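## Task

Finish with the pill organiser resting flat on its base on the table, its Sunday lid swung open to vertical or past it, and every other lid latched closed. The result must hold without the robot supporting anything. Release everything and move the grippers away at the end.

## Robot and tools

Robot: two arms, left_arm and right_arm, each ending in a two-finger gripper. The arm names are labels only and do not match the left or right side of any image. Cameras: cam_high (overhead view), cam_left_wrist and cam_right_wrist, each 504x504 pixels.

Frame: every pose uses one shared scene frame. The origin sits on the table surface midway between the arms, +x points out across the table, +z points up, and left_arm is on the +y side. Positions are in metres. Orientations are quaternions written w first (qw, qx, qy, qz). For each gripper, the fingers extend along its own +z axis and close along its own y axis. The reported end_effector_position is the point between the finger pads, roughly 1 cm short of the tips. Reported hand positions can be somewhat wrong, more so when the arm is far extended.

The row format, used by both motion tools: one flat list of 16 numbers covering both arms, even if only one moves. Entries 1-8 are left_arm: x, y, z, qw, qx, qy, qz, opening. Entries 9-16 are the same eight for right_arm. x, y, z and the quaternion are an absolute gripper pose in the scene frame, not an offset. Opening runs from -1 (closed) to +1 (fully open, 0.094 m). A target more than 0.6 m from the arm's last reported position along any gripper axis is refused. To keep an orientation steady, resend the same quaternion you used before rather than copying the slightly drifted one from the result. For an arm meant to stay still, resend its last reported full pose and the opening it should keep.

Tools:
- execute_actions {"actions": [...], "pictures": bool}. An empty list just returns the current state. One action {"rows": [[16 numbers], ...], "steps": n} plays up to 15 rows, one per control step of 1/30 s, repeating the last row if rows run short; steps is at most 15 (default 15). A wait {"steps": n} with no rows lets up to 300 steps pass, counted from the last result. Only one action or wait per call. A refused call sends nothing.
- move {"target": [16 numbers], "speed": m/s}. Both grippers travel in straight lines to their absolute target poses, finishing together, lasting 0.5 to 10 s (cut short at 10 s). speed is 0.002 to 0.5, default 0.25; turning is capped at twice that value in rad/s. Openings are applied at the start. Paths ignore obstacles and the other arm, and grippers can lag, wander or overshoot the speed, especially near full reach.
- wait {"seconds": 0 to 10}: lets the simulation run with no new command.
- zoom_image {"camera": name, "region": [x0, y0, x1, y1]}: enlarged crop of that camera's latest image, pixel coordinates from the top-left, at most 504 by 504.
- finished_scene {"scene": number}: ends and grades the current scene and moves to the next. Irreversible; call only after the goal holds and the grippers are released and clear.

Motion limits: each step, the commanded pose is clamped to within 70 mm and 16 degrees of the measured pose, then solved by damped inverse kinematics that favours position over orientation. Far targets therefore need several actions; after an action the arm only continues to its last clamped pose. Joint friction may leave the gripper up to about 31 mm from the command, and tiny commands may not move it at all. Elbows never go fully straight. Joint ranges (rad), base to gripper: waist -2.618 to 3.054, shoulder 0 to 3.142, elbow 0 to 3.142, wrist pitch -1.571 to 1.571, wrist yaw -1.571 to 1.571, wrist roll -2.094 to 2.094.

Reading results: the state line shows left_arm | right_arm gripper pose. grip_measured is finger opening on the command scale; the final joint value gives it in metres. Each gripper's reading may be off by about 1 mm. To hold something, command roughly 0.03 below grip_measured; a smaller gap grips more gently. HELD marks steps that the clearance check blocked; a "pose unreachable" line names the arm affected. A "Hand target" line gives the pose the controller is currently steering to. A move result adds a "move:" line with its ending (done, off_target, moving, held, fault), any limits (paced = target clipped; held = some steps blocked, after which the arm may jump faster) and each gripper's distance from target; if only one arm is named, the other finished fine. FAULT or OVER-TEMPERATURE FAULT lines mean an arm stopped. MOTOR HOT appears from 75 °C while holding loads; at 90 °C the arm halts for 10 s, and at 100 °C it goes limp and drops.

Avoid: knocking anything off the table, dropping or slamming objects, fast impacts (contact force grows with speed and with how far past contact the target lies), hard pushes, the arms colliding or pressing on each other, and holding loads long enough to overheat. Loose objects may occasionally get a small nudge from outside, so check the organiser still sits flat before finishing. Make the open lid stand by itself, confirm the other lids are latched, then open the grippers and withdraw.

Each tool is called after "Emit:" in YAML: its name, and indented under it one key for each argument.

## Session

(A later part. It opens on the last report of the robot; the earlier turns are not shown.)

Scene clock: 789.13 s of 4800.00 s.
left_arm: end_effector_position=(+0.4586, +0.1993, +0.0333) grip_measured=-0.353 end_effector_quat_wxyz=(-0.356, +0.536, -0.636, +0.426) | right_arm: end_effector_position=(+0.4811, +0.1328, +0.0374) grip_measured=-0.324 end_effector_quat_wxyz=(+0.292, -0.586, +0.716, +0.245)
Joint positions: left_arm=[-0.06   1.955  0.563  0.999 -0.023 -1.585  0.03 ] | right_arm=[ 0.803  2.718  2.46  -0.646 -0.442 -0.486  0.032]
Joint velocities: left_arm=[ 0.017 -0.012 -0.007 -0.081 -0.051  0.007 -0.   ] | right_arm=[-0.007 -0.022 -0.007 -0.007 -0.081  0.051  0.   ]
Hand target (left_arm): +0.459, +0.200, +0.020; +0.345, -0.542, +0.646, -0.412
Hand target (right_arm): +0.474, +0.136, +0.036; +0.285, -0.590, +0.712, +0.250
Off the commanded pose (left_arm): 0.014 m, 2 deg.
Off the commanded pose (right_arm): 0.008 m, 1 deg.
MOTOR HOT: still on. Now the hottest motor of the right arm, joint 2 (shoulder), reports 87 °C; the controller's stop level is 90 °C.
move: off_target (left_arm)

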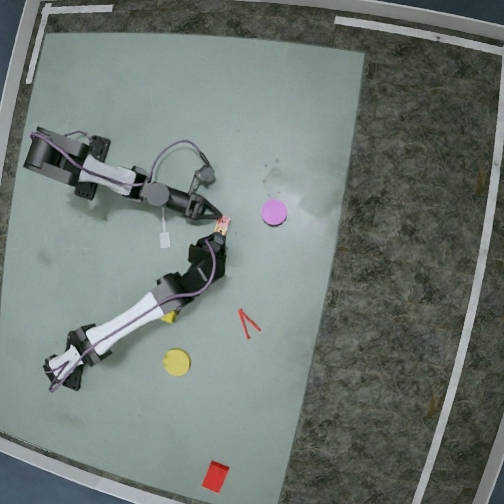

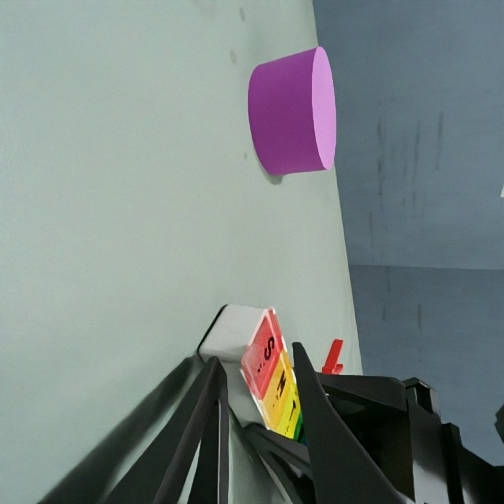

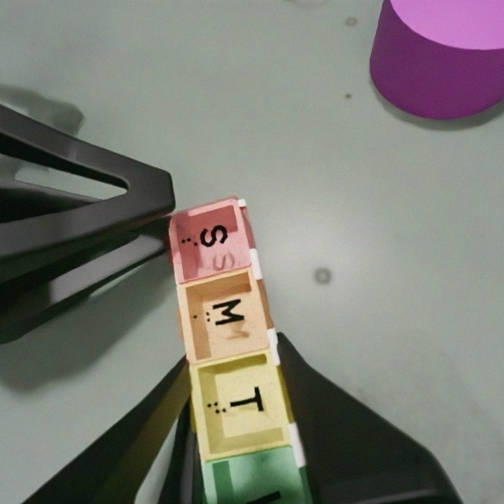

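Emit:
move:
  target: [0.466,0.199,0.060,0.345,-0.542,0.646,-0.412,-0.4, 0.474,0.136,0.036,0.285,-0.59,0.712,0.25,-0.36]
  speed: 0.04

Scene clock: 795.40 s of 4800.00 s.
left_arm: end_effector_position=(+0.4626, +0.1985, +0.0544) grip_measured=-0.398 end_effector_quat_wxyz=(-0.345, +0.543, -0.645, +0.412) | right_arm: end_effector_position=(+0.4807, +0.1329, +0.0372) grip_measured=-0.324 end_effector_quat_wxyz=(+0.291, -0.586, +0.716, +0.245)
Joint positions: left_arm=[-0.06   1.839  0.615  0.788 -0.023 -1.585  0.028] | right_arm=[ 0.804  2.718  2.46  -0.647 -0.442 -0.486  0.032]
Joint velocities: left_arm=[-0.017  0.002 -0.007 -0.022 -0.051 -0.037 -0.001] | right_arm=[-0.012  0.007 -0.002 -0.037 -0.007 -0.066 -0.001]
Hand target (left_arm): +0.466, +0.199, +0.060; +0.345, -0.542, +0.646, -0.412
Hand target (right_arm): +0.474, +0.136, +0.036; +0.285, -0.590, +0.712, +0.250
Off the commanded pose (left_arm): 0.007 m, 0 deg.
Off the commanded pose (right_arm): 0.008 m, 1 deg.
MOTOR HOT: still on. Now the hottest motor of the right arm, joint 2 (shoulder), reports 87 °C; the controller's stop level is 90 °C.
After step 90, 2.00 s passed at rest.
move: done

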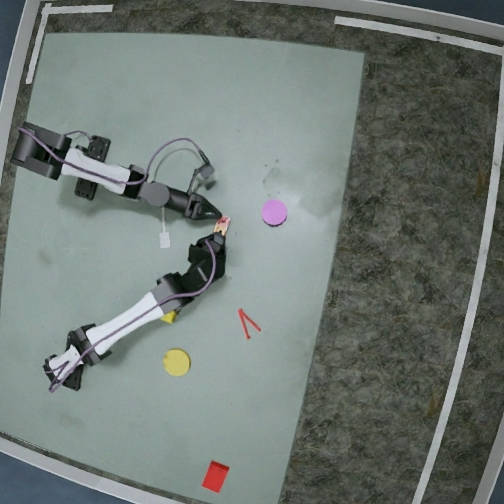

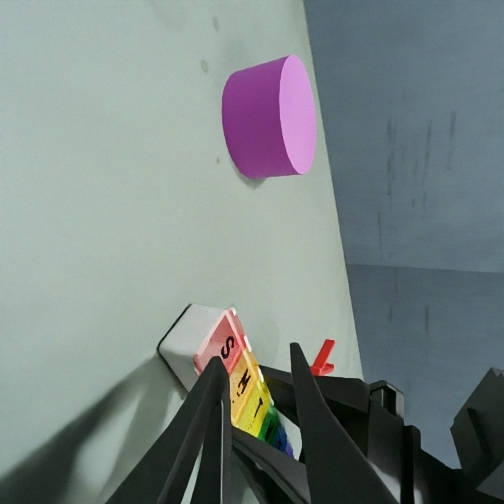

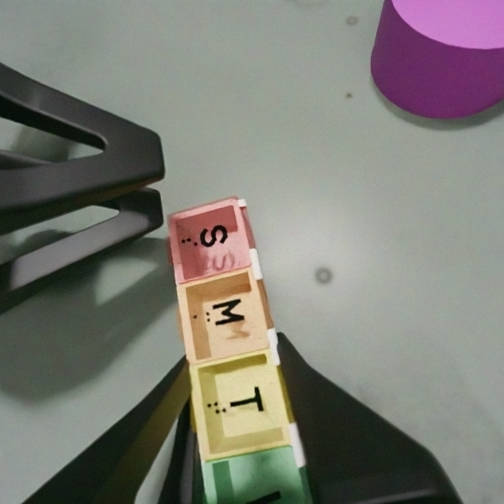

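Emit:
execute_actions:
  actions:
    - {"rows":[[0.44,0.199,0.06,0.345,-0.542,0.646,-0.412,-0.4, 0.478,0.134,0.037,0.285,-0.59,0.712,0.25,0.4]],"steps":12}
  pictures: false

Emit:
move:
  target: [0.36,0.24,0.10,0.345,-0.542,0.646,-0.412,-0.4, 0.44,-0.02,0.2,0.285,-0.59,0.712,0.25,0.4]
  speed: 0.2

Scene clock: 805.00 s of 4800.00 s.
left_arm: end_effector_position=(+0.4481, +0.2019, +0.0631) grip_measured=-0.398 end_effector_quat_wxyz=(-0.349, +0.542, -0.642, +0.416) | right_arm: end_effector_position=(+0.4789, +0.1325, +0.0340) grip_measured=+0.399 end_effector_quat_wxyz=(+0.286, -0.587, +0.716, +0.247)
Joint positions: left_arm=[-0.06   1.767  0.555  0.788 -0.026 -1.585  0.028] | right_arm=[ 0.804  2.723  2.46  -0.653 -0.449 -0.487  0.066]
Joint velocities: left_arm=[ 0.007 -0.012  0.007 -0.022  0.022 -0.007 -0.001] | right_arm=[ 0.007 -0.007 -0.002  0.022  0.022 -0.007  0.   ]
Hand target (left_arm): +0.440, +0.199, +0.060; +0.345, -0.542, +0.646, -0.412
Hand target (right_arm): +0.478, +0.134, +0.037; +0.286, -0.590, +0.712, +0.250
Off the commanded pose (left_arm): 0.009 m, 1 deg.
Off the commanded pose (right_arm): 0.003 m, 1 deg.
MOTOR HOT: still on. Now the hottest motor of the right arm, joint 2 (shoulder), reports 87 °C; the controller's stop level is 90 °C.
Steps of this call (steps 1 to 90: nothing new was sent; then 6.20 s passed at rest; steps 91 to 102: all 12 steps of this action). Readings (end_effector_position):
91: left_arm (+0.4607, +0.1989, +0.0545) | right_arm (+0.4804, +0.1328, +0.0366)
92: left_arm (+0.4563, +0.1998, +0.0553) | right_arm (+0.4801, +0.1327, +0.0360)
94: left_arm (+0.4493, +0.2014, +0.0582) | right_arm (+0.4794, +0.1324, +0.0343)
98: left_arm (+0.4481, +0.2019, +0.0631) | right_arm (+0.4789, +0.1325, +0.0340)
102: the state above

Scene clock: 807.03 s of 4800.00 s.
left_arm: end_effector_position=(+0.3690, +0.2356, +0.1091) grip_measured=-0.398 end_effector_quat_wxyz=(-0.354, +0.536, -0.638, +0.424) | right_arm: end_effector_position=(+0.4413, -0.0194, +0.1991) grip_measured=+0.399 end_effector_quat_wxyz=(+0.290, -0.590, +0.713, +0.242)
Joint positions: left_arm=[ 0.031  1.225  0.313  0.511  0.061 -1.548  0.028] | right_arm=[ 0.603  2.076  1.993 -0.917 -0.557 -0.684  0.066]
Joint velocities: left_arm=[ 0.007 -0.022 -0.007  0.007  0.022 -0.022  0.   ] | right_arm=[ 0.002 -0.017 -0.012  0.007 -0.154 -0.095 -0.001]
Hand target (left_arm): +0.360, +0.239, +0.098; +0.345, -0.542, +0.645, -0.413
Hand target (right_arm): +0.437, -0.022, +0.198; +0.284, -0.592, +0.713, +0.246
Off the commanded pose (left_arm): 0.014 m, 2 deg.
Off the commanded pose (right_arm): 0.002 m, 1 deg.
MOTOR HOT: still on. Now the hottest motor of the right arm, joint 2 (shoulder), reports 87 °C; the controller's stop level is 90 °C.
move: off_target (left_arm)

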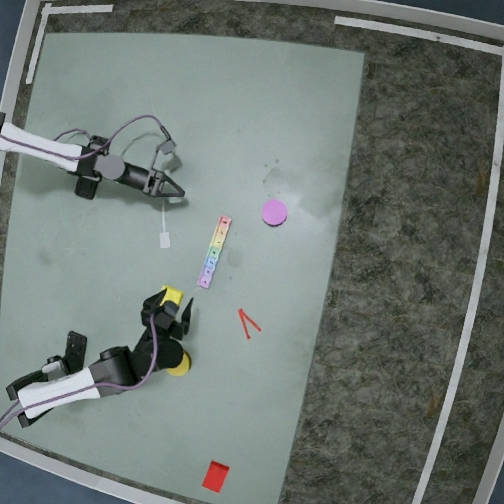

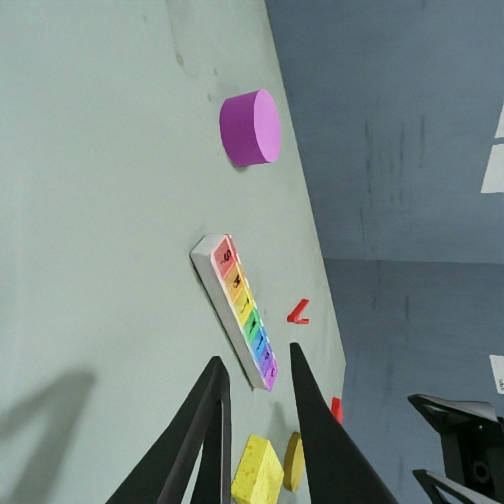

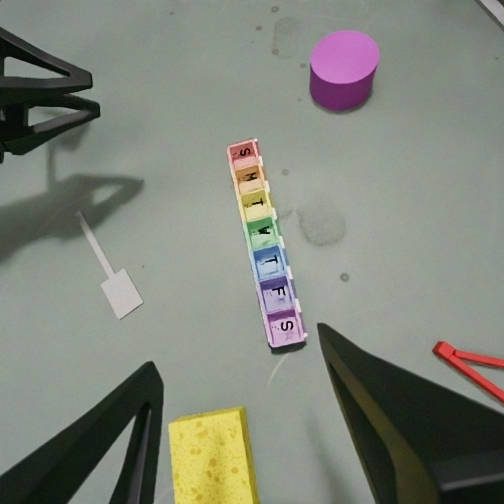

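Emit:
move:
  target: [0.36,0.24,0.10,0.345,-0.542,0.646,-0.412,-0.4, 0.2,-0.31,0.2,0,0,1,0,0.4]
  speed: 0.25

Scene clock: 822.53 s of 4800.00 s.
left_arm: end_effector_position=(+0.3679, +0.2370, +0.1061) grip_measured=-0.398 end_effector_quat_wxyz=(-0.351, +0.539, -0.641, +0.419) | right_arm: end_effector_position=(+0.2027, -0.3034, +0.1967) grip_measured=+0.399 end_effector_quat_wxyz=(+0.078, -0.011, +0.997, +0.024)
Joint positions: left_arm=[ 0.037  1.225  0.313  0.498  0.065 -1.544  0.028] | right_arm=[ 0.41   1.078  1.217 -1.546  0.005  0.315  0.066]
Joint velocities: left_arm=[ 0.022  0.002  0.002  0.007 -0.037  0.022  0.   ] | right_arm=[-0.027 -0.022 -0.012  0.051  0.007 -0.022 -0.   ]
Hand target (left_arm): +0.360, +0.240, +0.100; +0.345, -0.542, +0.646, -0.412
Hand target (right_arm): +0.199, -0.308, +0.194; +0.073, -0.000, +0.997, +0.017
Off the commanded pose (left_arm): 0.010 m, 1 deg.
Off the commanded pose (right_arm): 0.008 m, 9 deg.
MOTOR HOT: still on. Now the hottest motor of the right arm, joint 2 (shoulder), reports 81 °C; the controller's stop level is 90 °C.
joint sent to its limit (right arm) — the command would take joint 4 (wrist pitch) past its lower limit, so that joint was sent only as far as its limit.
After step 90, 8.93 s passed at rest.
move: off_target (right_arm)

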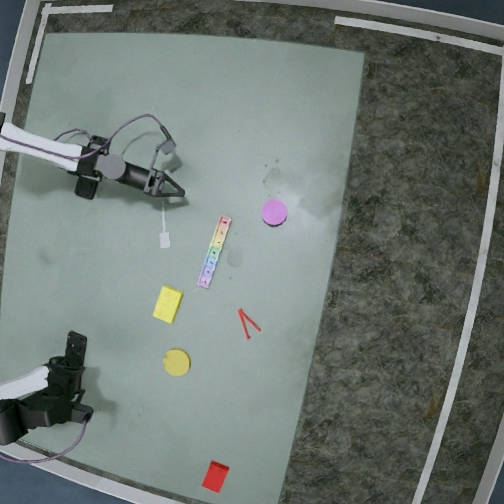

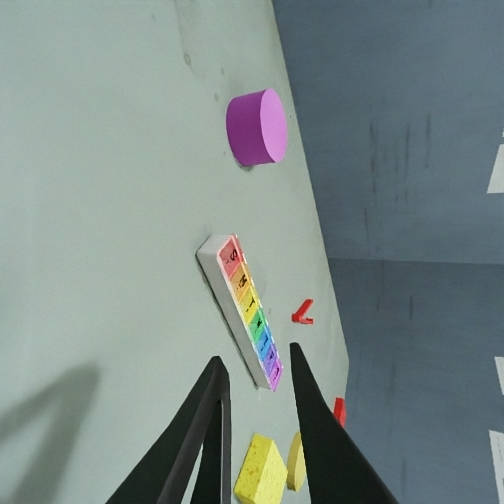

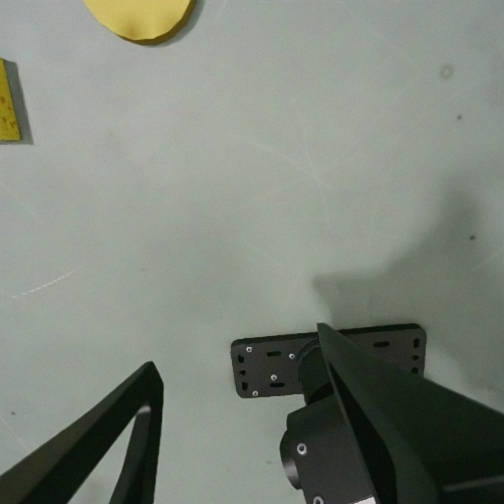

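Emit:
move:
  target: [0.43,0.2,0.05,0.345,-0.542,0.646,-0.412,-0.35, 0.2,-0.31,0.2,0.078,0,0.997,0,0.4]
  speed: 0.1

Scene clock: 866.80 s of 4800.00 s.
left_arm: end_effector_position=(+0.4261, +0.2044, +0.0549) grip_measured=-0.353 end_effector_quat_wxyz=(-0.347, +0.540, -0.647, +0.412) | right_arm: end_effector_position=(+0.2037, -0.3088, +0.1984) grip_measured=+0.399 end_effector_quat_wxyz=(+0.089, -0.001, +0.996, +0.008)
Joint positions: left_arm=[-0.065  1.731  0.463  0.835 -0.027 -1.579  0.03 ] | right_arm=[ 0.418  1.068  1.217 -1.546  0.044  0.34   0.066]
Joint velocities: left_arm=[-0.012  0.002  0.002 -0.007  0.022 -0.022 -0.   ] | right_arm=[-0.002 -0.002 -0.002  0.007  0.037  0.139  0.   ]
Hand target (left_arm): +0.430, +0.201, +0.052; +0.345, -0.542, +0.646, -0.412
Hand target (right_arm): +0.200, -0.310, +0.199; +0.091, -0.000, +0.996, +0.005
Off the commanded pose (left_arm): 0.008 m, 0 deg.
Off the commanded pose (right_arm): 0.004 m, 2 deg.
MOTOR HOT: cleared. Now the hottest motor of the right arm, joint 2 (shoulder), reports 59 °C.
joint sent to its limit (right arm) — the command would take joint 4 (wrist pitch) past its lower limit, so that joint was sent only as far as its limit.
After step 90, 39.80 s passed at rest.
move: done

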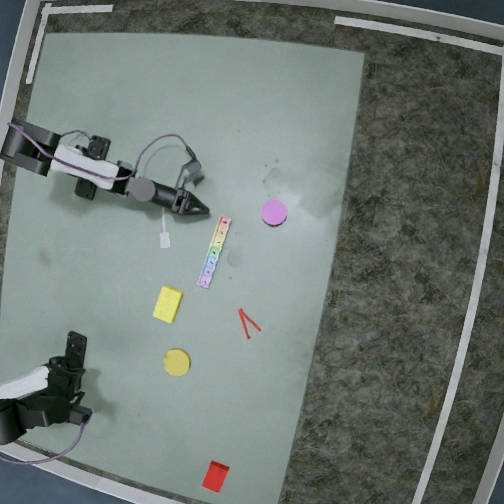

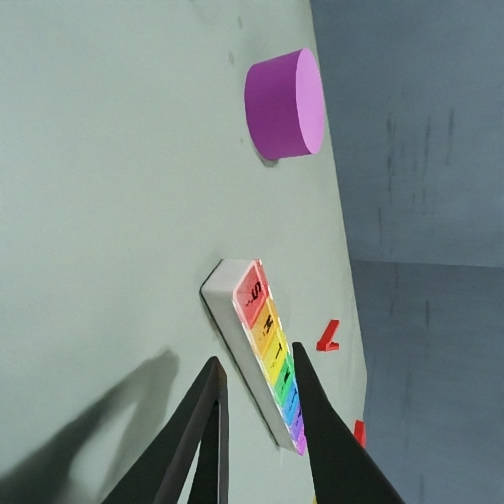

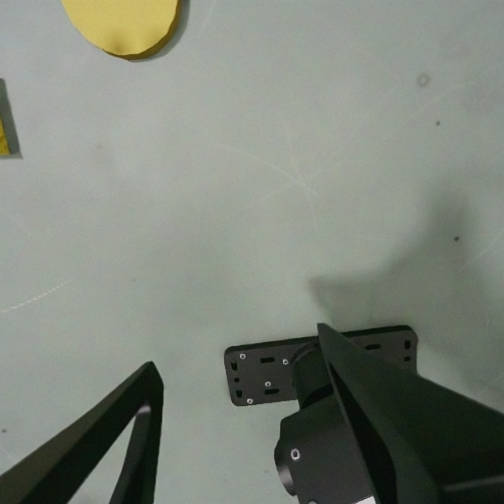

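59 °C now. Bring right back.

Emit:
move:
  target: [0.43,0.2,0.05,0.345,-0.542,0.646,-0.412,-0.35, 0.468,0.065,0.11,0.285,-0.59,0.712,0.25,0.4]
  speed: 0.25

Emit:
move:
  target: [0.436,0.198,0.019,0.345,-0.542,0.646,-0.412,-0.35, 0.479,0.134,0.036,0.285,-0.59,0.712,0.25,0.4]
  speed: 0.08

Scene clock: 875.87 s of 4800.00 s.
left_arm: end_effector_position=(+0.4272, +0.2047, +0.0572) grip_measured=-0.353 end_effector_quat_wxyz=(-0.350, +0.540, -0.643, +0.415) | right_arm: end_effector_position=(+0.4757, +0.0590, +0.1115) grip_measured=+0.399 end_effector_quat_wxyz=(+0.284, -0.579, +0.721, +0.254)
Joint positions: left_arm=[-0.065  1.731  0.463  0.845 -0.029 -1.582  0.03 ] | right_arm=[ 0.698  2.403  2.173 -0.729 -0.519 -0.561  0.066]
Joint velocities: left_arm=[ 0.002 -0.017 -0.022 -0.051 -0.022 -0.022  0.   ] | right_arm=[-0.007  0.002 -0.007 -0.007 -0.037  0.037 -0.   ]
Hand target (left_arm): +0.430, +0.200, +0.050; +0.345, -0.542, +0.646, -0.412
Hand target (right_arm): +0.472, +0.065, +0.116; +0.285, -0.587, +0.713, +0.258
Off the commanded pose (left_arm): 0.009 m, 1 deg.
Off the commanded pose (right_arm): 0.010 m, 2 deg.
After step 90, 2.47 s passed at rest.
move: done

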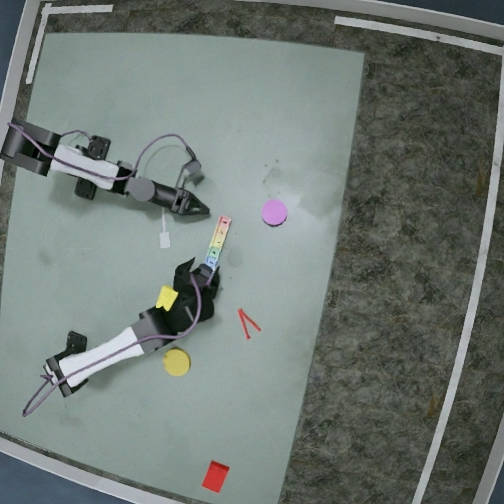

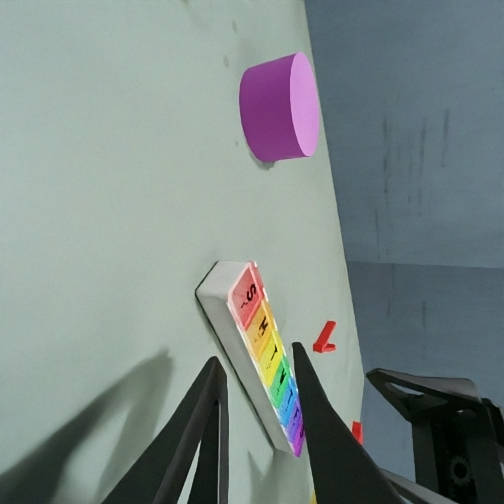

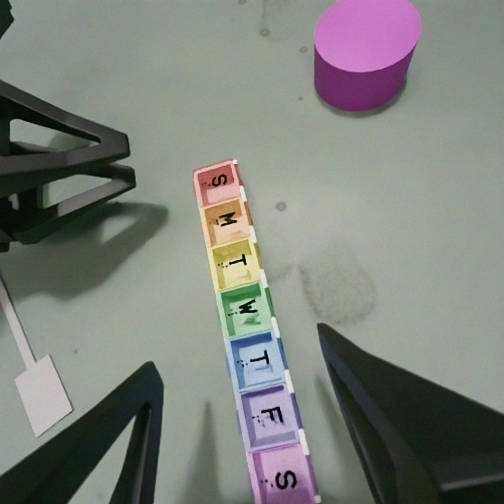

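Scene clock: 877.60 s of 4800.00 s.
left_arm: end_effector_position=(+0.4305, +0.2023, +0.0227) grip_measured=-0.353 end_effector_quat_wxyz=(-0.346, +0.541, -0.647, +0.411) | right_arm: end_effector_position=(+0.4805, +0.1315, +0.0344) grip_measured=+0.399 end_effector_quat_wxyz=(+0.285, -0.591, +0.711, +0.254)
Joint positions: left_arm=[-0.07   1.91   0.463  1.009 -0.032 -1.583  0.03 ] | right_arm=[ 0.795  2.741  2.495 -0.674 -0.472 -0.503  0.066]
Joint velocities: left_arm=[-0.022 -0.002  0.002  0.051 -0.007  0.051  0.001] | right_arm=[ 0.002  0.017 -0.012 -0.066  0.066 -0.066  0.   ]
Hand target (left_arm): +0.436, +0.198, +0.020; +0.345, -0.542, +0.646, -0.412
Hand target (right_arm): +0.480, +0.135, +0.037; +0.286, -0.589, +0.712, +0.252
Off the commanded pose (left_arm): 0.008 m, 0 deg.
Off the commanded pose (right_arm): 0.003 m, 1 deg.
move: done

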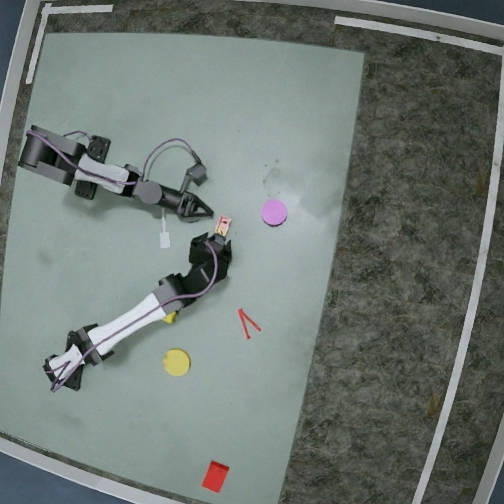

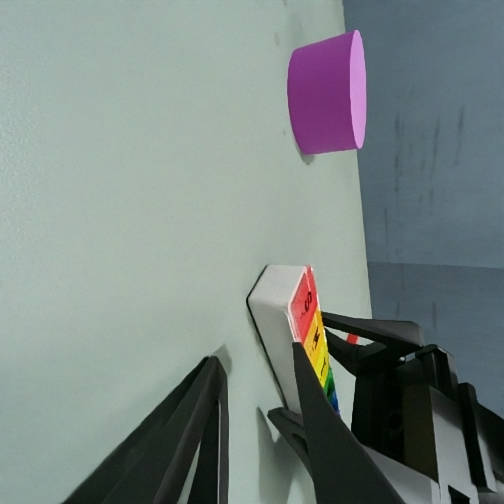

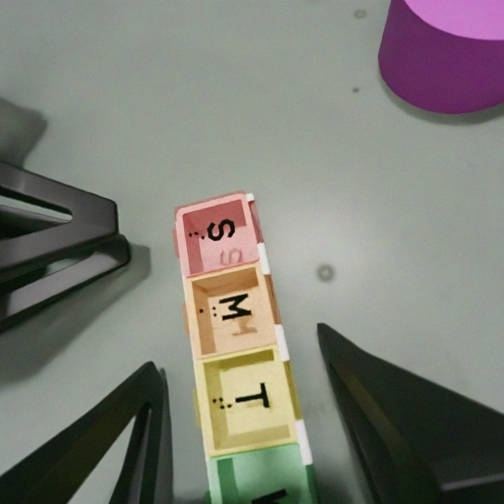

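Emit:
move:
  target: [0.440,0.197,0.026,0.345,-0.542,0.646,-0.412,-0.4, 0.479,0.133,0.036,0.285,-0.59,0.712,0.25,-0.36]
  speed: 0.03

Emit:
move:
  target: [0.464,0.194,0.026,0.345,-0.542,0.646,-0.412,-0.4, 0.479,0.133,0.036,0.285,-0.59,0.712,0.25,-0.36]
  speed: 0.03

Scene clock: 885.17 s of 4800.00 s.
left_arm: end_effector_position=(+0.4385, +0.2006, +0.0297) grip_measured=-0.398 end_effector_quat_wxyz=(-0.351, +0.538, -0.643, +0.418) | right_arm: end_effector_position=(+0.4809, +0.1313, +0.0344) grip_measured=-0.327 end_effector_quat_wxyz=(+0.285, -0.591, +0.711, +0.253)
Joint positions: left_arm=[-0.07   1.91   0.489  1.004 -0.032 -1.583  0.028] | right_arm=[ 0.795  2.741  2.495 -0.674 -0.47  -0.503  0.032]
Joint velocities: left_arm=[-0.012 -0.002  0.007  0.022 -0.051 -0.007 -0.   ] | right_arm=[ 0.002 -0.002 -0.012 -0.066  0.022  0.007 -0.   ]
Hand target (left_arm): +0.440, +0.197, +0.026; +0.345, -0.542, +0.646, -0.412
Hand target (right_arm): +0.479, +0.133, +0.036; +0.285, -0.590, +0.712, +0.250
Off the commanded pose (left_arm): 0.005 m, 1 deg.
Off the commanded pose (right_arm): 0.003 m, 0 deg.
After step 90, 3.83 s passed at rest.
move: done

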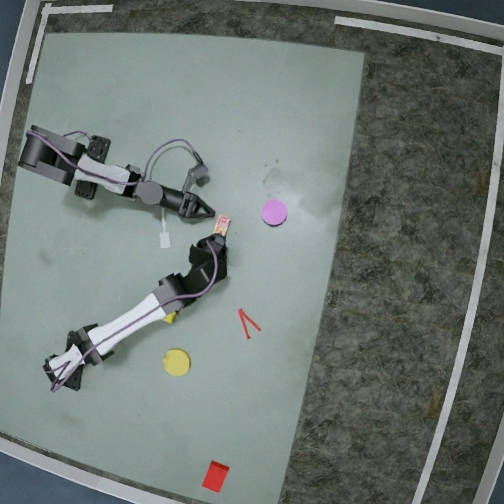

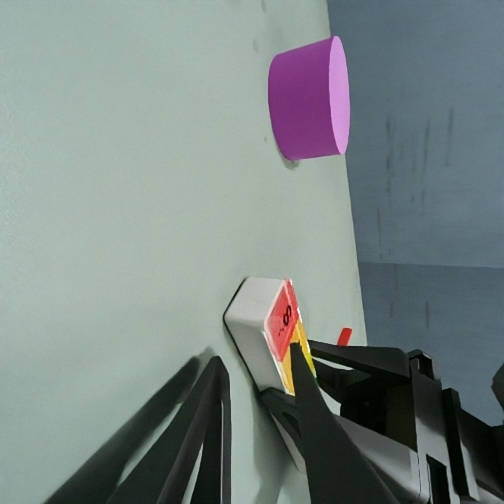

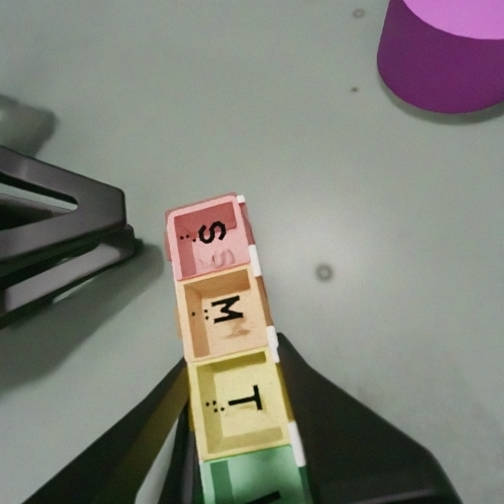

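Scene clock: 886.30 s of 4800.00 s.
left_arm: end_effector_position=(+0.4647, +0.1950, +0.0459) grip_measured=-0.398 end_effector_quat_wxyz=(-0.362, +0.531, -0.633, +0.432) | right_arm: end_effector_position=(+0.4809, +0.1313, +0.0344) grip_measured=-0.327 end_effector_quat_wxyz=(+0.285, -0.591, +0.711, +0.253)
Joint positions: left_arm=[-0.07   1.929  0.587  0.968 -0.032 -1.583  0.028] | right_arm=[ 0.795  2.741  2.495 -0.674 -0.47  -0.503  0.032]
Joint velocities: left_arm=[-0.007 -0.012 -0.012 -0.022  0.095  0.051 -0.001] | right_arm=[ 0.007  0.012  0.012 -0.007  0.11  -0.125  0.   ]
Hand target (left_arm): +0.463, +0.194, +0.027; +0.345, -0.542, +0.646, -0.412
Hand target (right_arm): +0.479, +0.133, +0.036; +0.285, -0.590, +0.712, +0.250
Off the commanded pose (left_arm): 0.020 m, 4 deg.
Off the commanded pose (right_arm): 0.003 m, 0 deg.
move: off_target (left_arm)

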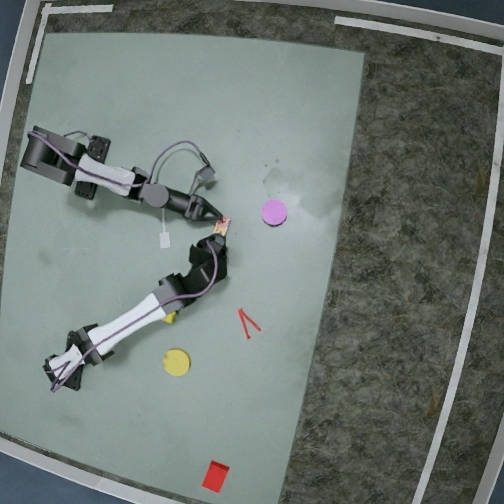

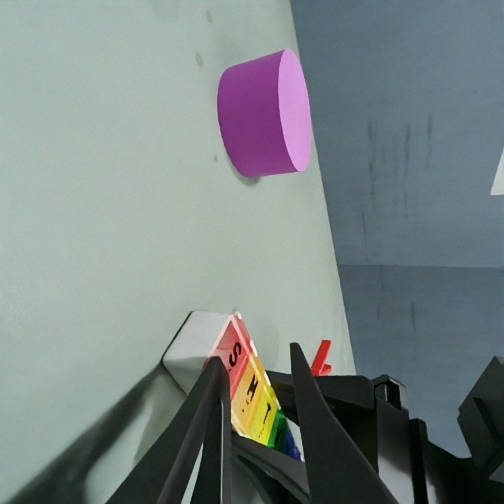

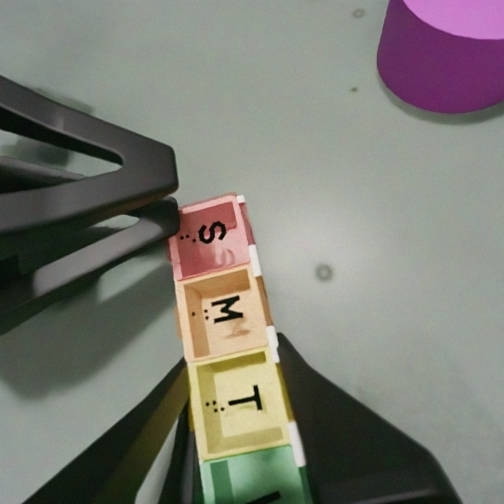

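Emit:
move:
  target: [0.443,0.192,0.019,0.345,-0.542,0.646,-0.412,-0.35, 0.479,0.133,0.036,0.285,-0.59,0.712,0.25,-0.36]
  speed: 0.04

Scene clock: 897.70 s of 4800.00 s.
left_arm: end_effector_position=(+0.4569, +0.1926, +0.0456) grip_measured=-0.353 end_effector_quat_wxyz=(-0.366, +0.528, -0.629, +0.437) | right_arm: end_effector_position=(+0.4810, +0.1313, +0.0344) grip_measured=-0.327 end_effector_quat_wxyz=(+0.285, -0.591, +0.711, +0.253)
Joint positions: left_arm=[-0.085  1.929  0.549  1.022 -0.047 -1.589  0.03 ] | right_arm=[ 0.795  2.741  2.495 -0.674 -0.469 -0.503  0.032]
Joint velocities: left_arm=[-0.007  0.002  0.002  0.022 -0.051  0.081 -0.001] | right_arm=[-0.027 -0.002 -0.007 -0.051 -0.007  0.037 -0.   ]
Hand target (left_arm): +0.442, +0.192, +0.020; +0.345, -0.542, +0.646, -0.412
Hand target (right_arm): +0.479, +0.133, +0.036; +0.285, -0.590, +0.712, +0.250
Off the commanded pose (left_arm): 0.030 m, 5 deg.
Off the commanded pose (right_arm): 0.003 m, 0 deg.
After step 90, 7.27 s passed at rest.
move: off_target (left_arm)

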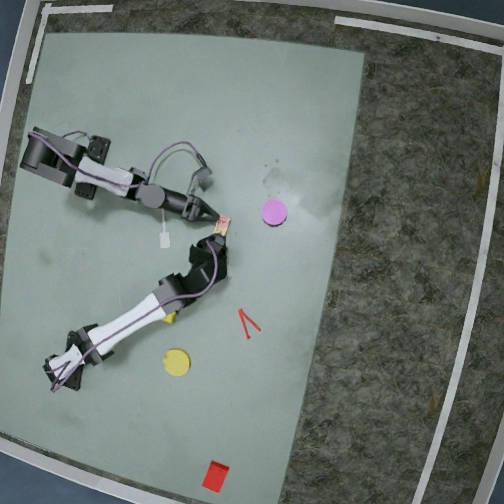

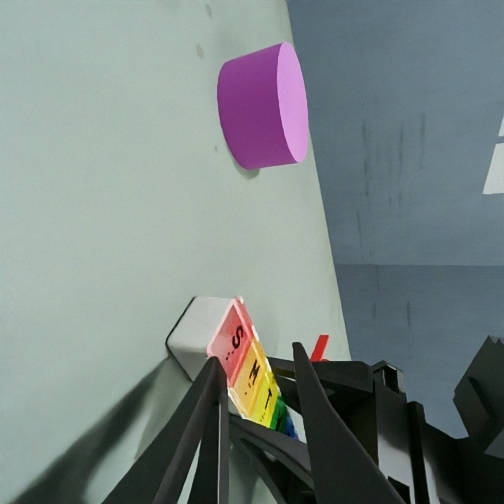

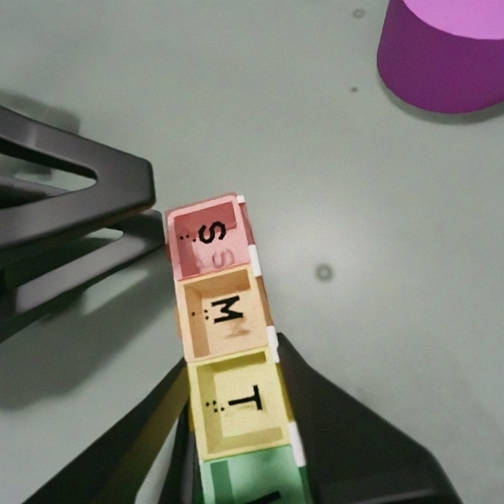

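Emit:
move:
  target: [0.445,0.192,0.055,0.345,-0.542,0.646,-0.412,-0.35, 0.479,0.133,0.036,0.285,-0.59,0.712,0.25,-0.36]
  speed: 0.06

Emit:
move:
  target: [0.450,0.192,0.022,0.345,-0.542,0.646,-0.412,-0.35, 0.479,0.133,0.036,0.285,-0.59,0.712,0.25,-0.36]
  speed: 0.06

Scene clock: 913.27 s of 4800.00 s.
left_arm: end_effector_position=(+0.4476, +0.1947, +0.0552) grip_measured=-0.353 end_effector_quat_wxyz=(-0.350, +0.539, -0.643, +0.416) | right_arm: end_effector_position=(+0.4810, +0.1313, +0.0344) grip_measured=-0.327 end_effector_quat_wxyz=(+0.285, -0.591, +0.711, +0.253)
Joint positions: left_arm=[-0.085  1.807  0.549  0.837 -0.047 -1.59   0.03 ] | right_arm=[ 0.795  2.741  2.495 -0.674 -0.469 -0.503  0.032]
Joint velocities: left_arm=[-0.002  0.017  0.002 -0.007 -0.022 -0.037 -0.001] | right_arm=[ 0.007  0.002 -0.007 -0.051  0.007  0.066 -0.001]
Hand target (left_arm): +0.445, +0.192, +0.055; +0.345, -0.542, +0.646, -0.413
Hand target (right_arm): +0.479, +0.133, +0.036; +0.285, -0.590, +0.712, +0.250
Off the commanded pose (left_arm): 0.004 m, 1 deg.
Off the commanded pose (right_arm): 0.003 m, 0 deg.
MOTOR HOT: a motor of the right arm reached 75 °C. Now the hottest motor of the right arm, joint 2 (shoulder), reports 78 °C. The controller's stop level is 90 °C. To cool a motor, set the load down, stop pushing, or move to a pose that needs little force.
After step 90, 11.33 s passed at rest.
move: done

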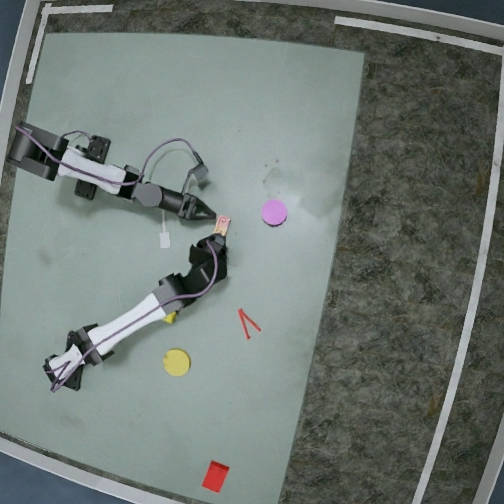

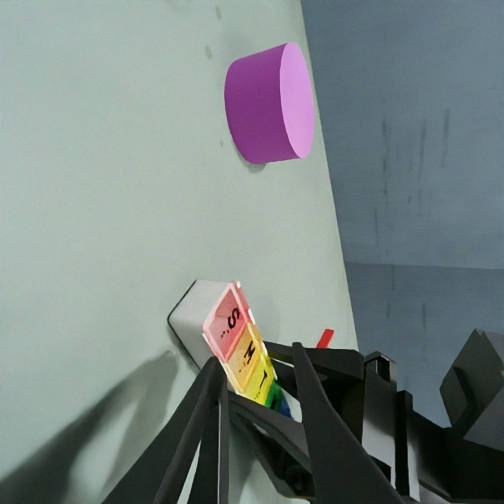

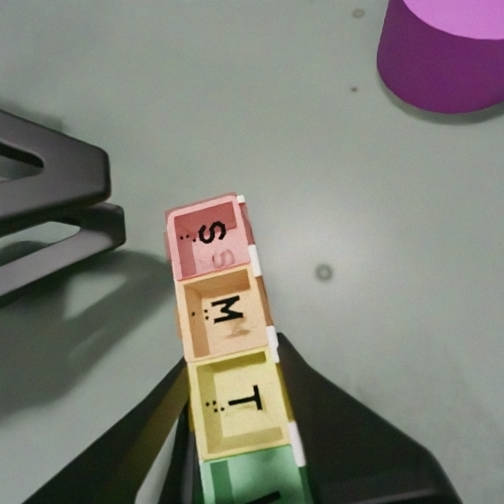

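Scene clock: 914.37 s of 4800.00 s.
left_arm: end_effector_position=(+0.4515, +0.1938, +0.0319) grip_measured=-0.353 end_effector_quat_wxyz=(-0.351, +0.539, -0.642, +0.417) | right_arm: end_effector_position=(+0.4810, +0.1313, +0.0344) grip_measured=-0.327 end_effector_quat_wxyz=(+0.285, -0.591, +0.711, +0.253)
Joint positions: left_arm=[-0.085  1.929  0.549  0.961 -0.047 -1.59   0.03 ] | right_arm=[ 0.795  2.741  2.495 -0.674 -0.469 -0.503  0.032]
Joint velocities: left_arm=[ 0.002 -0.007 -0.007 -0.051  0.007  0.022  0.   ] | right_arm=[ 0.002 -0.007 -0.007 -0.007  0.022  0.037  0.   ]
Hand target (left_arm): +0.450, +0.192, +0.022; +0.345, -0.542, +0.646, -0.412
Hand target (right_arm): +0.479, +0.133, +0.036; +0.285, -0.590, +0.712, +0.250
Off the commanded pose (left_arm): 0.010 m, 1 deg.
Off the commanded pose (right_arm): 0.003 m, 0 deg.
MOTOR HOT: still on. Now the hottest motor of the right arm, joint 2 (shoulder), reports 79 °C; the controller's stop level is 90 °C.
move: done

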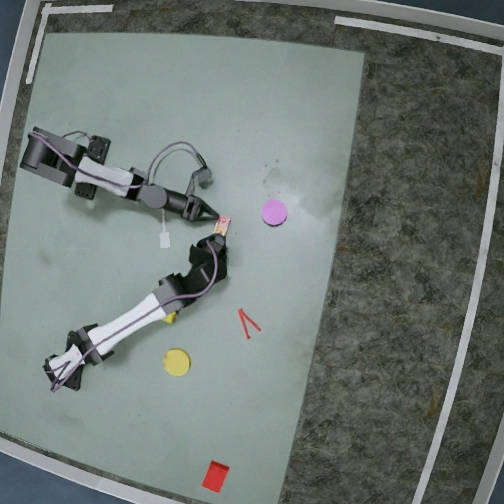

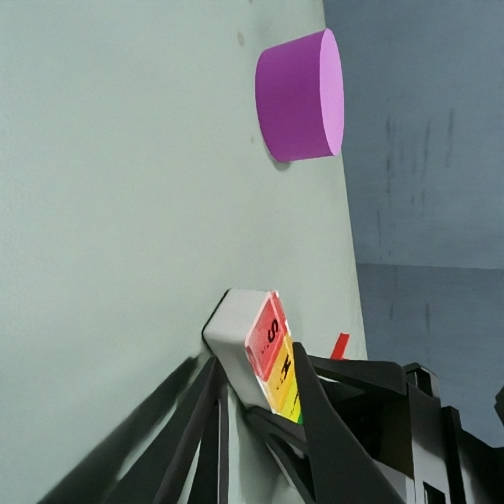

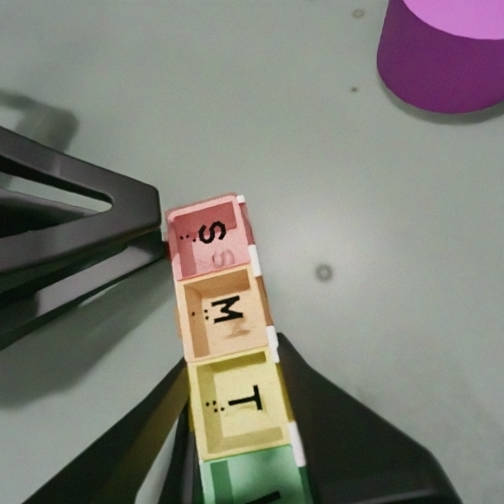

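Emit:
move:
  target: [0.465,0.192,0.024,0.345,-0.542,0.646,-0.412,-0.35, 0.479,0.133,0.036,0.285,-0.59,0.712,0.25,-0.36]
  speed: 0.03

Scene clock: 920.30 s of 4800.00 s.
left_arm: end_effector_position=(+0.4623, +0.1913, +0.0382) grip_measured=-0.352 end_effector_quat_wxyz=(-0.357, +0.535, -0.638, +0.424) | right_arm: end_effector_position=(+0.4835, +0.1305, +0.0340) grip_measured=-0.327 end_effector_quat_wxyz=(+0.287, -0.588, +0.715, +0.247)
Joint positions: left_arm=[-0.085  1.943  0.587  0.959 -0.047 -1.59   0.03 ] | right_arm=[ 0.795  2.741  2.495 -0.671 -0.454 -0.498  0.032]
Joint velocities: left_arm=[-0.017 -0.012 -0.027 -0.081 -0.037  0.066  0.   ] | right_arm=[ 0.002 -0.002  0.007  0.022 -0.11  -0.022  0.001]
Hand target (left_arm): +0.464, +0.192, +0.025; +0.345, -0.542, +0.646, -0.412
Hand target (right_arm): +0.479, +0.133, +0.036; +0.285, -0.590, +0.712, +0.250
Off the commanded pose (left_arm): 0.014 m, 2 deg.
Off the commanded pose (right_arm): 0.006 m, 1 deg.
MOTOR HOT: still on. Now the hottest motor of the right arm, joint 2 (shoulder), reports 80 °C; the controller's stop level is 90 °C.
After step 90, 2.17 s passed at rest.
move: off_target (left_arm)

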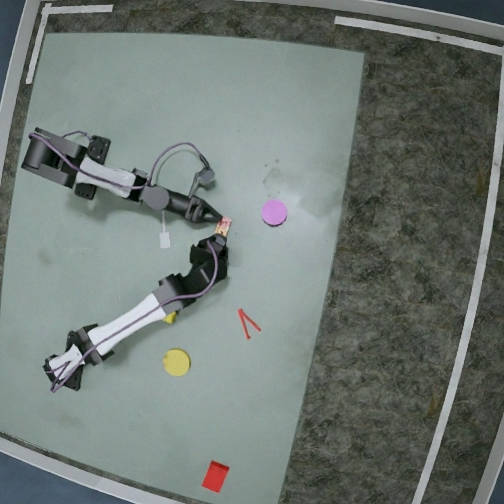

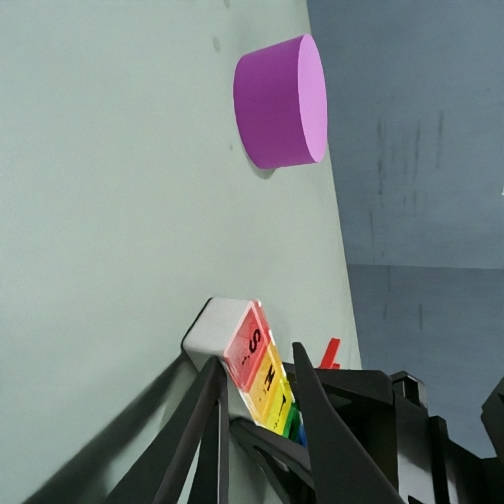

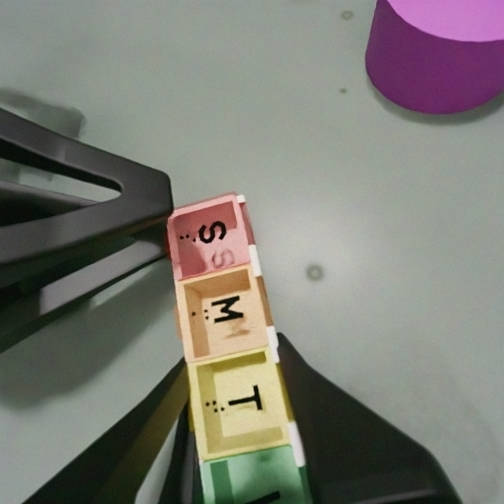

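Contact below tab. Lift.

Emit:
move:
  target: [0.467,0.192,0.056,0.345,-0.542,0.646,-0.412,-0.35, 0.479,0.133,0.036,0.285,-0.59,0.712,0.25,-0.36]
  speed: 0.03

Scene clock: 925.33 s of 4800.00 s.
left_arm: end_effector_position=(+0.4598, +0.1919, +0.0423) grip_measured=-0.352 end_effector_quat_wxyz=(-0.340, +0.546, -0.652, +0.402) | right_arm: end_effector_position=(+0.4830, +0.1309, +0.0344) grip_measured=-0.327 end_effector_quat_wxyz=(+0.287, -0.588, +0.714, +0.249)
Joint positions: left_arm=[-0.085  1.868  0.617  0.788 -0.047 -1.59   0.03 ] | right_arm=[ 0.795  2.741  2.495 -0.67  -0.459 -0.498  0.032]
Joint velocities: left_arm=[-0.002 -0.022 -0.002 -0.022 -0.022 -0.007  0.   ] | right_arm=[ 0.012 -0.002 -0.012 -0.007 -0.051  0.066 -0.001]
Hand target (left_arm): +0.466, +0.192, +0.056; +0.345, -0.542, +0.646, -0.412
Hand target (right_arm): +0.479, +0.133, +0.036; +0.285, -0.590, +0.712, +0.250
Off the commanded pose (left_arm): 0.015 m, 2 deg.
Off the commanded pose (right_arm): 0.005 m, 0 deg.
MOTOR HOT: still on. Now the hottest motor of the right arm, joint 2 (shoulder), reports 82 °C; the controller's stop level is 90 °C.
After step 90, 1.07 s passed at rest.
move: off_target (left_arm)

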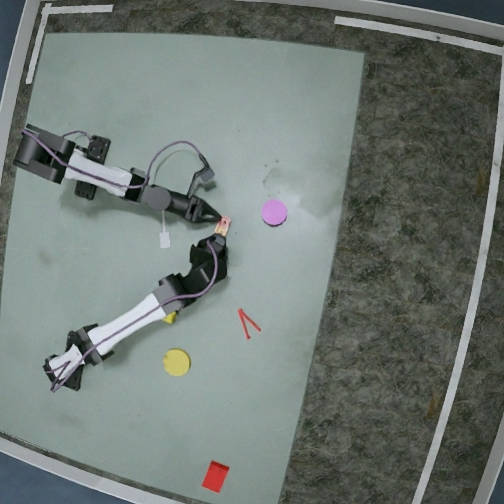

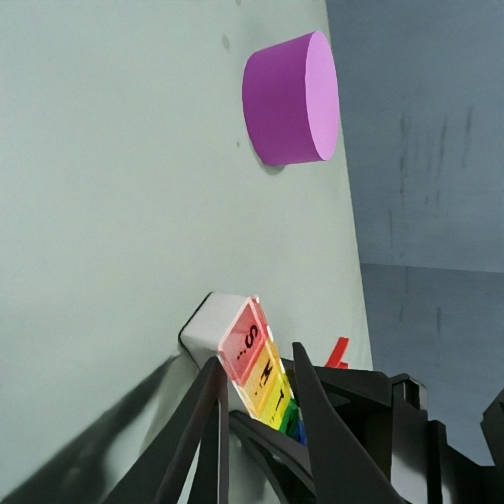

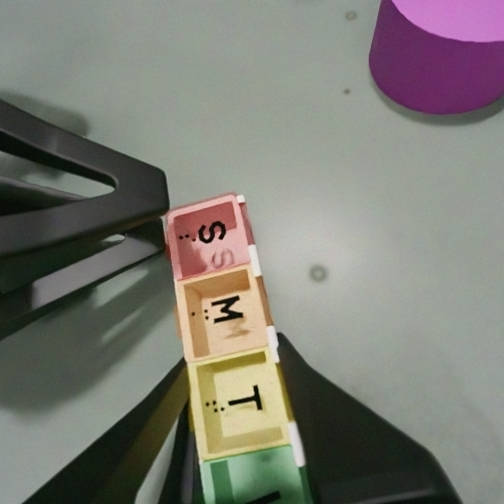

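Emit:
move:
  target: [0.469,0.192,0.064,0.345,-0.542,0.646,-0.412,-0.5, 0.479,0.133,0.036,0.285,-0.59,0.712,0.25,-0.36]
  speed: 0.02

Scene clock: 934.60 s of 4800.00 s.
left_arm: end_effector_position=(+0.4658, +0.1905, +0.0577) grip_measured=-0.498 end_effector_quat_wxyz=(-0.346, +0.542, -0.646, +0.411) | right_arm: end_effector_position=(+0.4833, +0.1309, +0.0343) grip_measured=-0.327 end_effector_quat_wxyz=(+0.288, -0.588, +0.714, +0.248)
Joint positions: left_arm=[-0.085  1.838  0.639  0.762 -0.047 -1.59   0.024] | right_arm=[ 0.795  2.741  2.495 -0.669 -0.457 -0.498  0.032]
Joint velocities: left_arm=[-0.012 -0.017 -0.002 -0.037 -0.066 -0.037 -0.   ] | right_arm=[ 0.017 -0.002 -0.012 -0.022  0.051  0.007 -0.   ]
Hand target (left_arm): +0.469, +0.192, +0.064; +0.346, -0.542, +0.646, -0.412
Hand target (right_arm): +0.479, +0.133, +0.036; +0.285, -0.590, +0.712, +0.250
Off the commanded pose (left_arm): 0.007 m, 0 deg.
Off the commanded pose (right_arm): 0.005 m, 0 deg.
MOTOR HOT: still on. Now the hottest motor of the right arm, joint 2 (shoulder), reports 84 °C; the controller's stop level is 90 °C.
After step 90, 4.87 s passed at rest.
move: done

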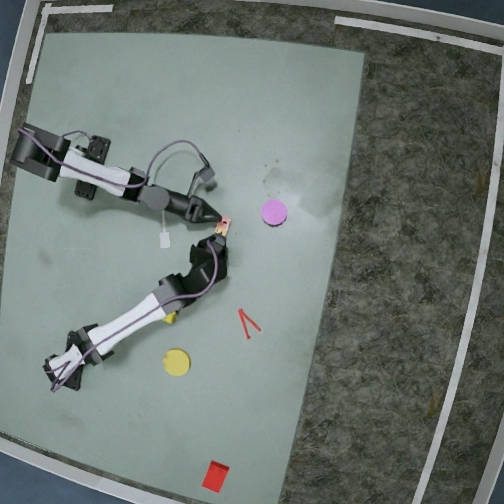

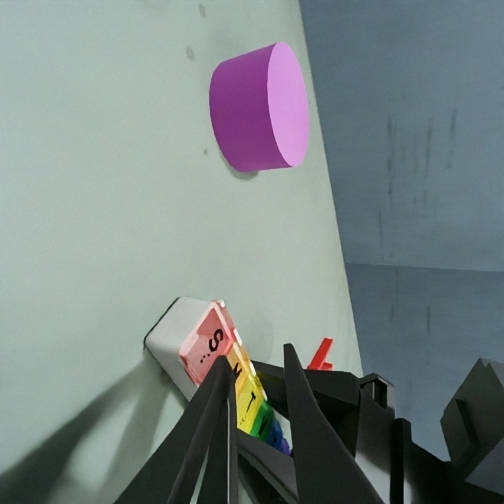

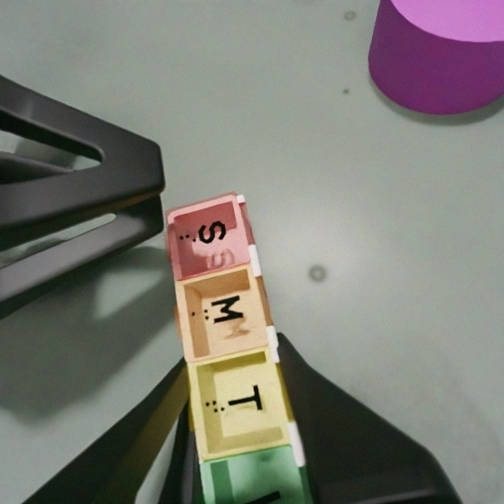

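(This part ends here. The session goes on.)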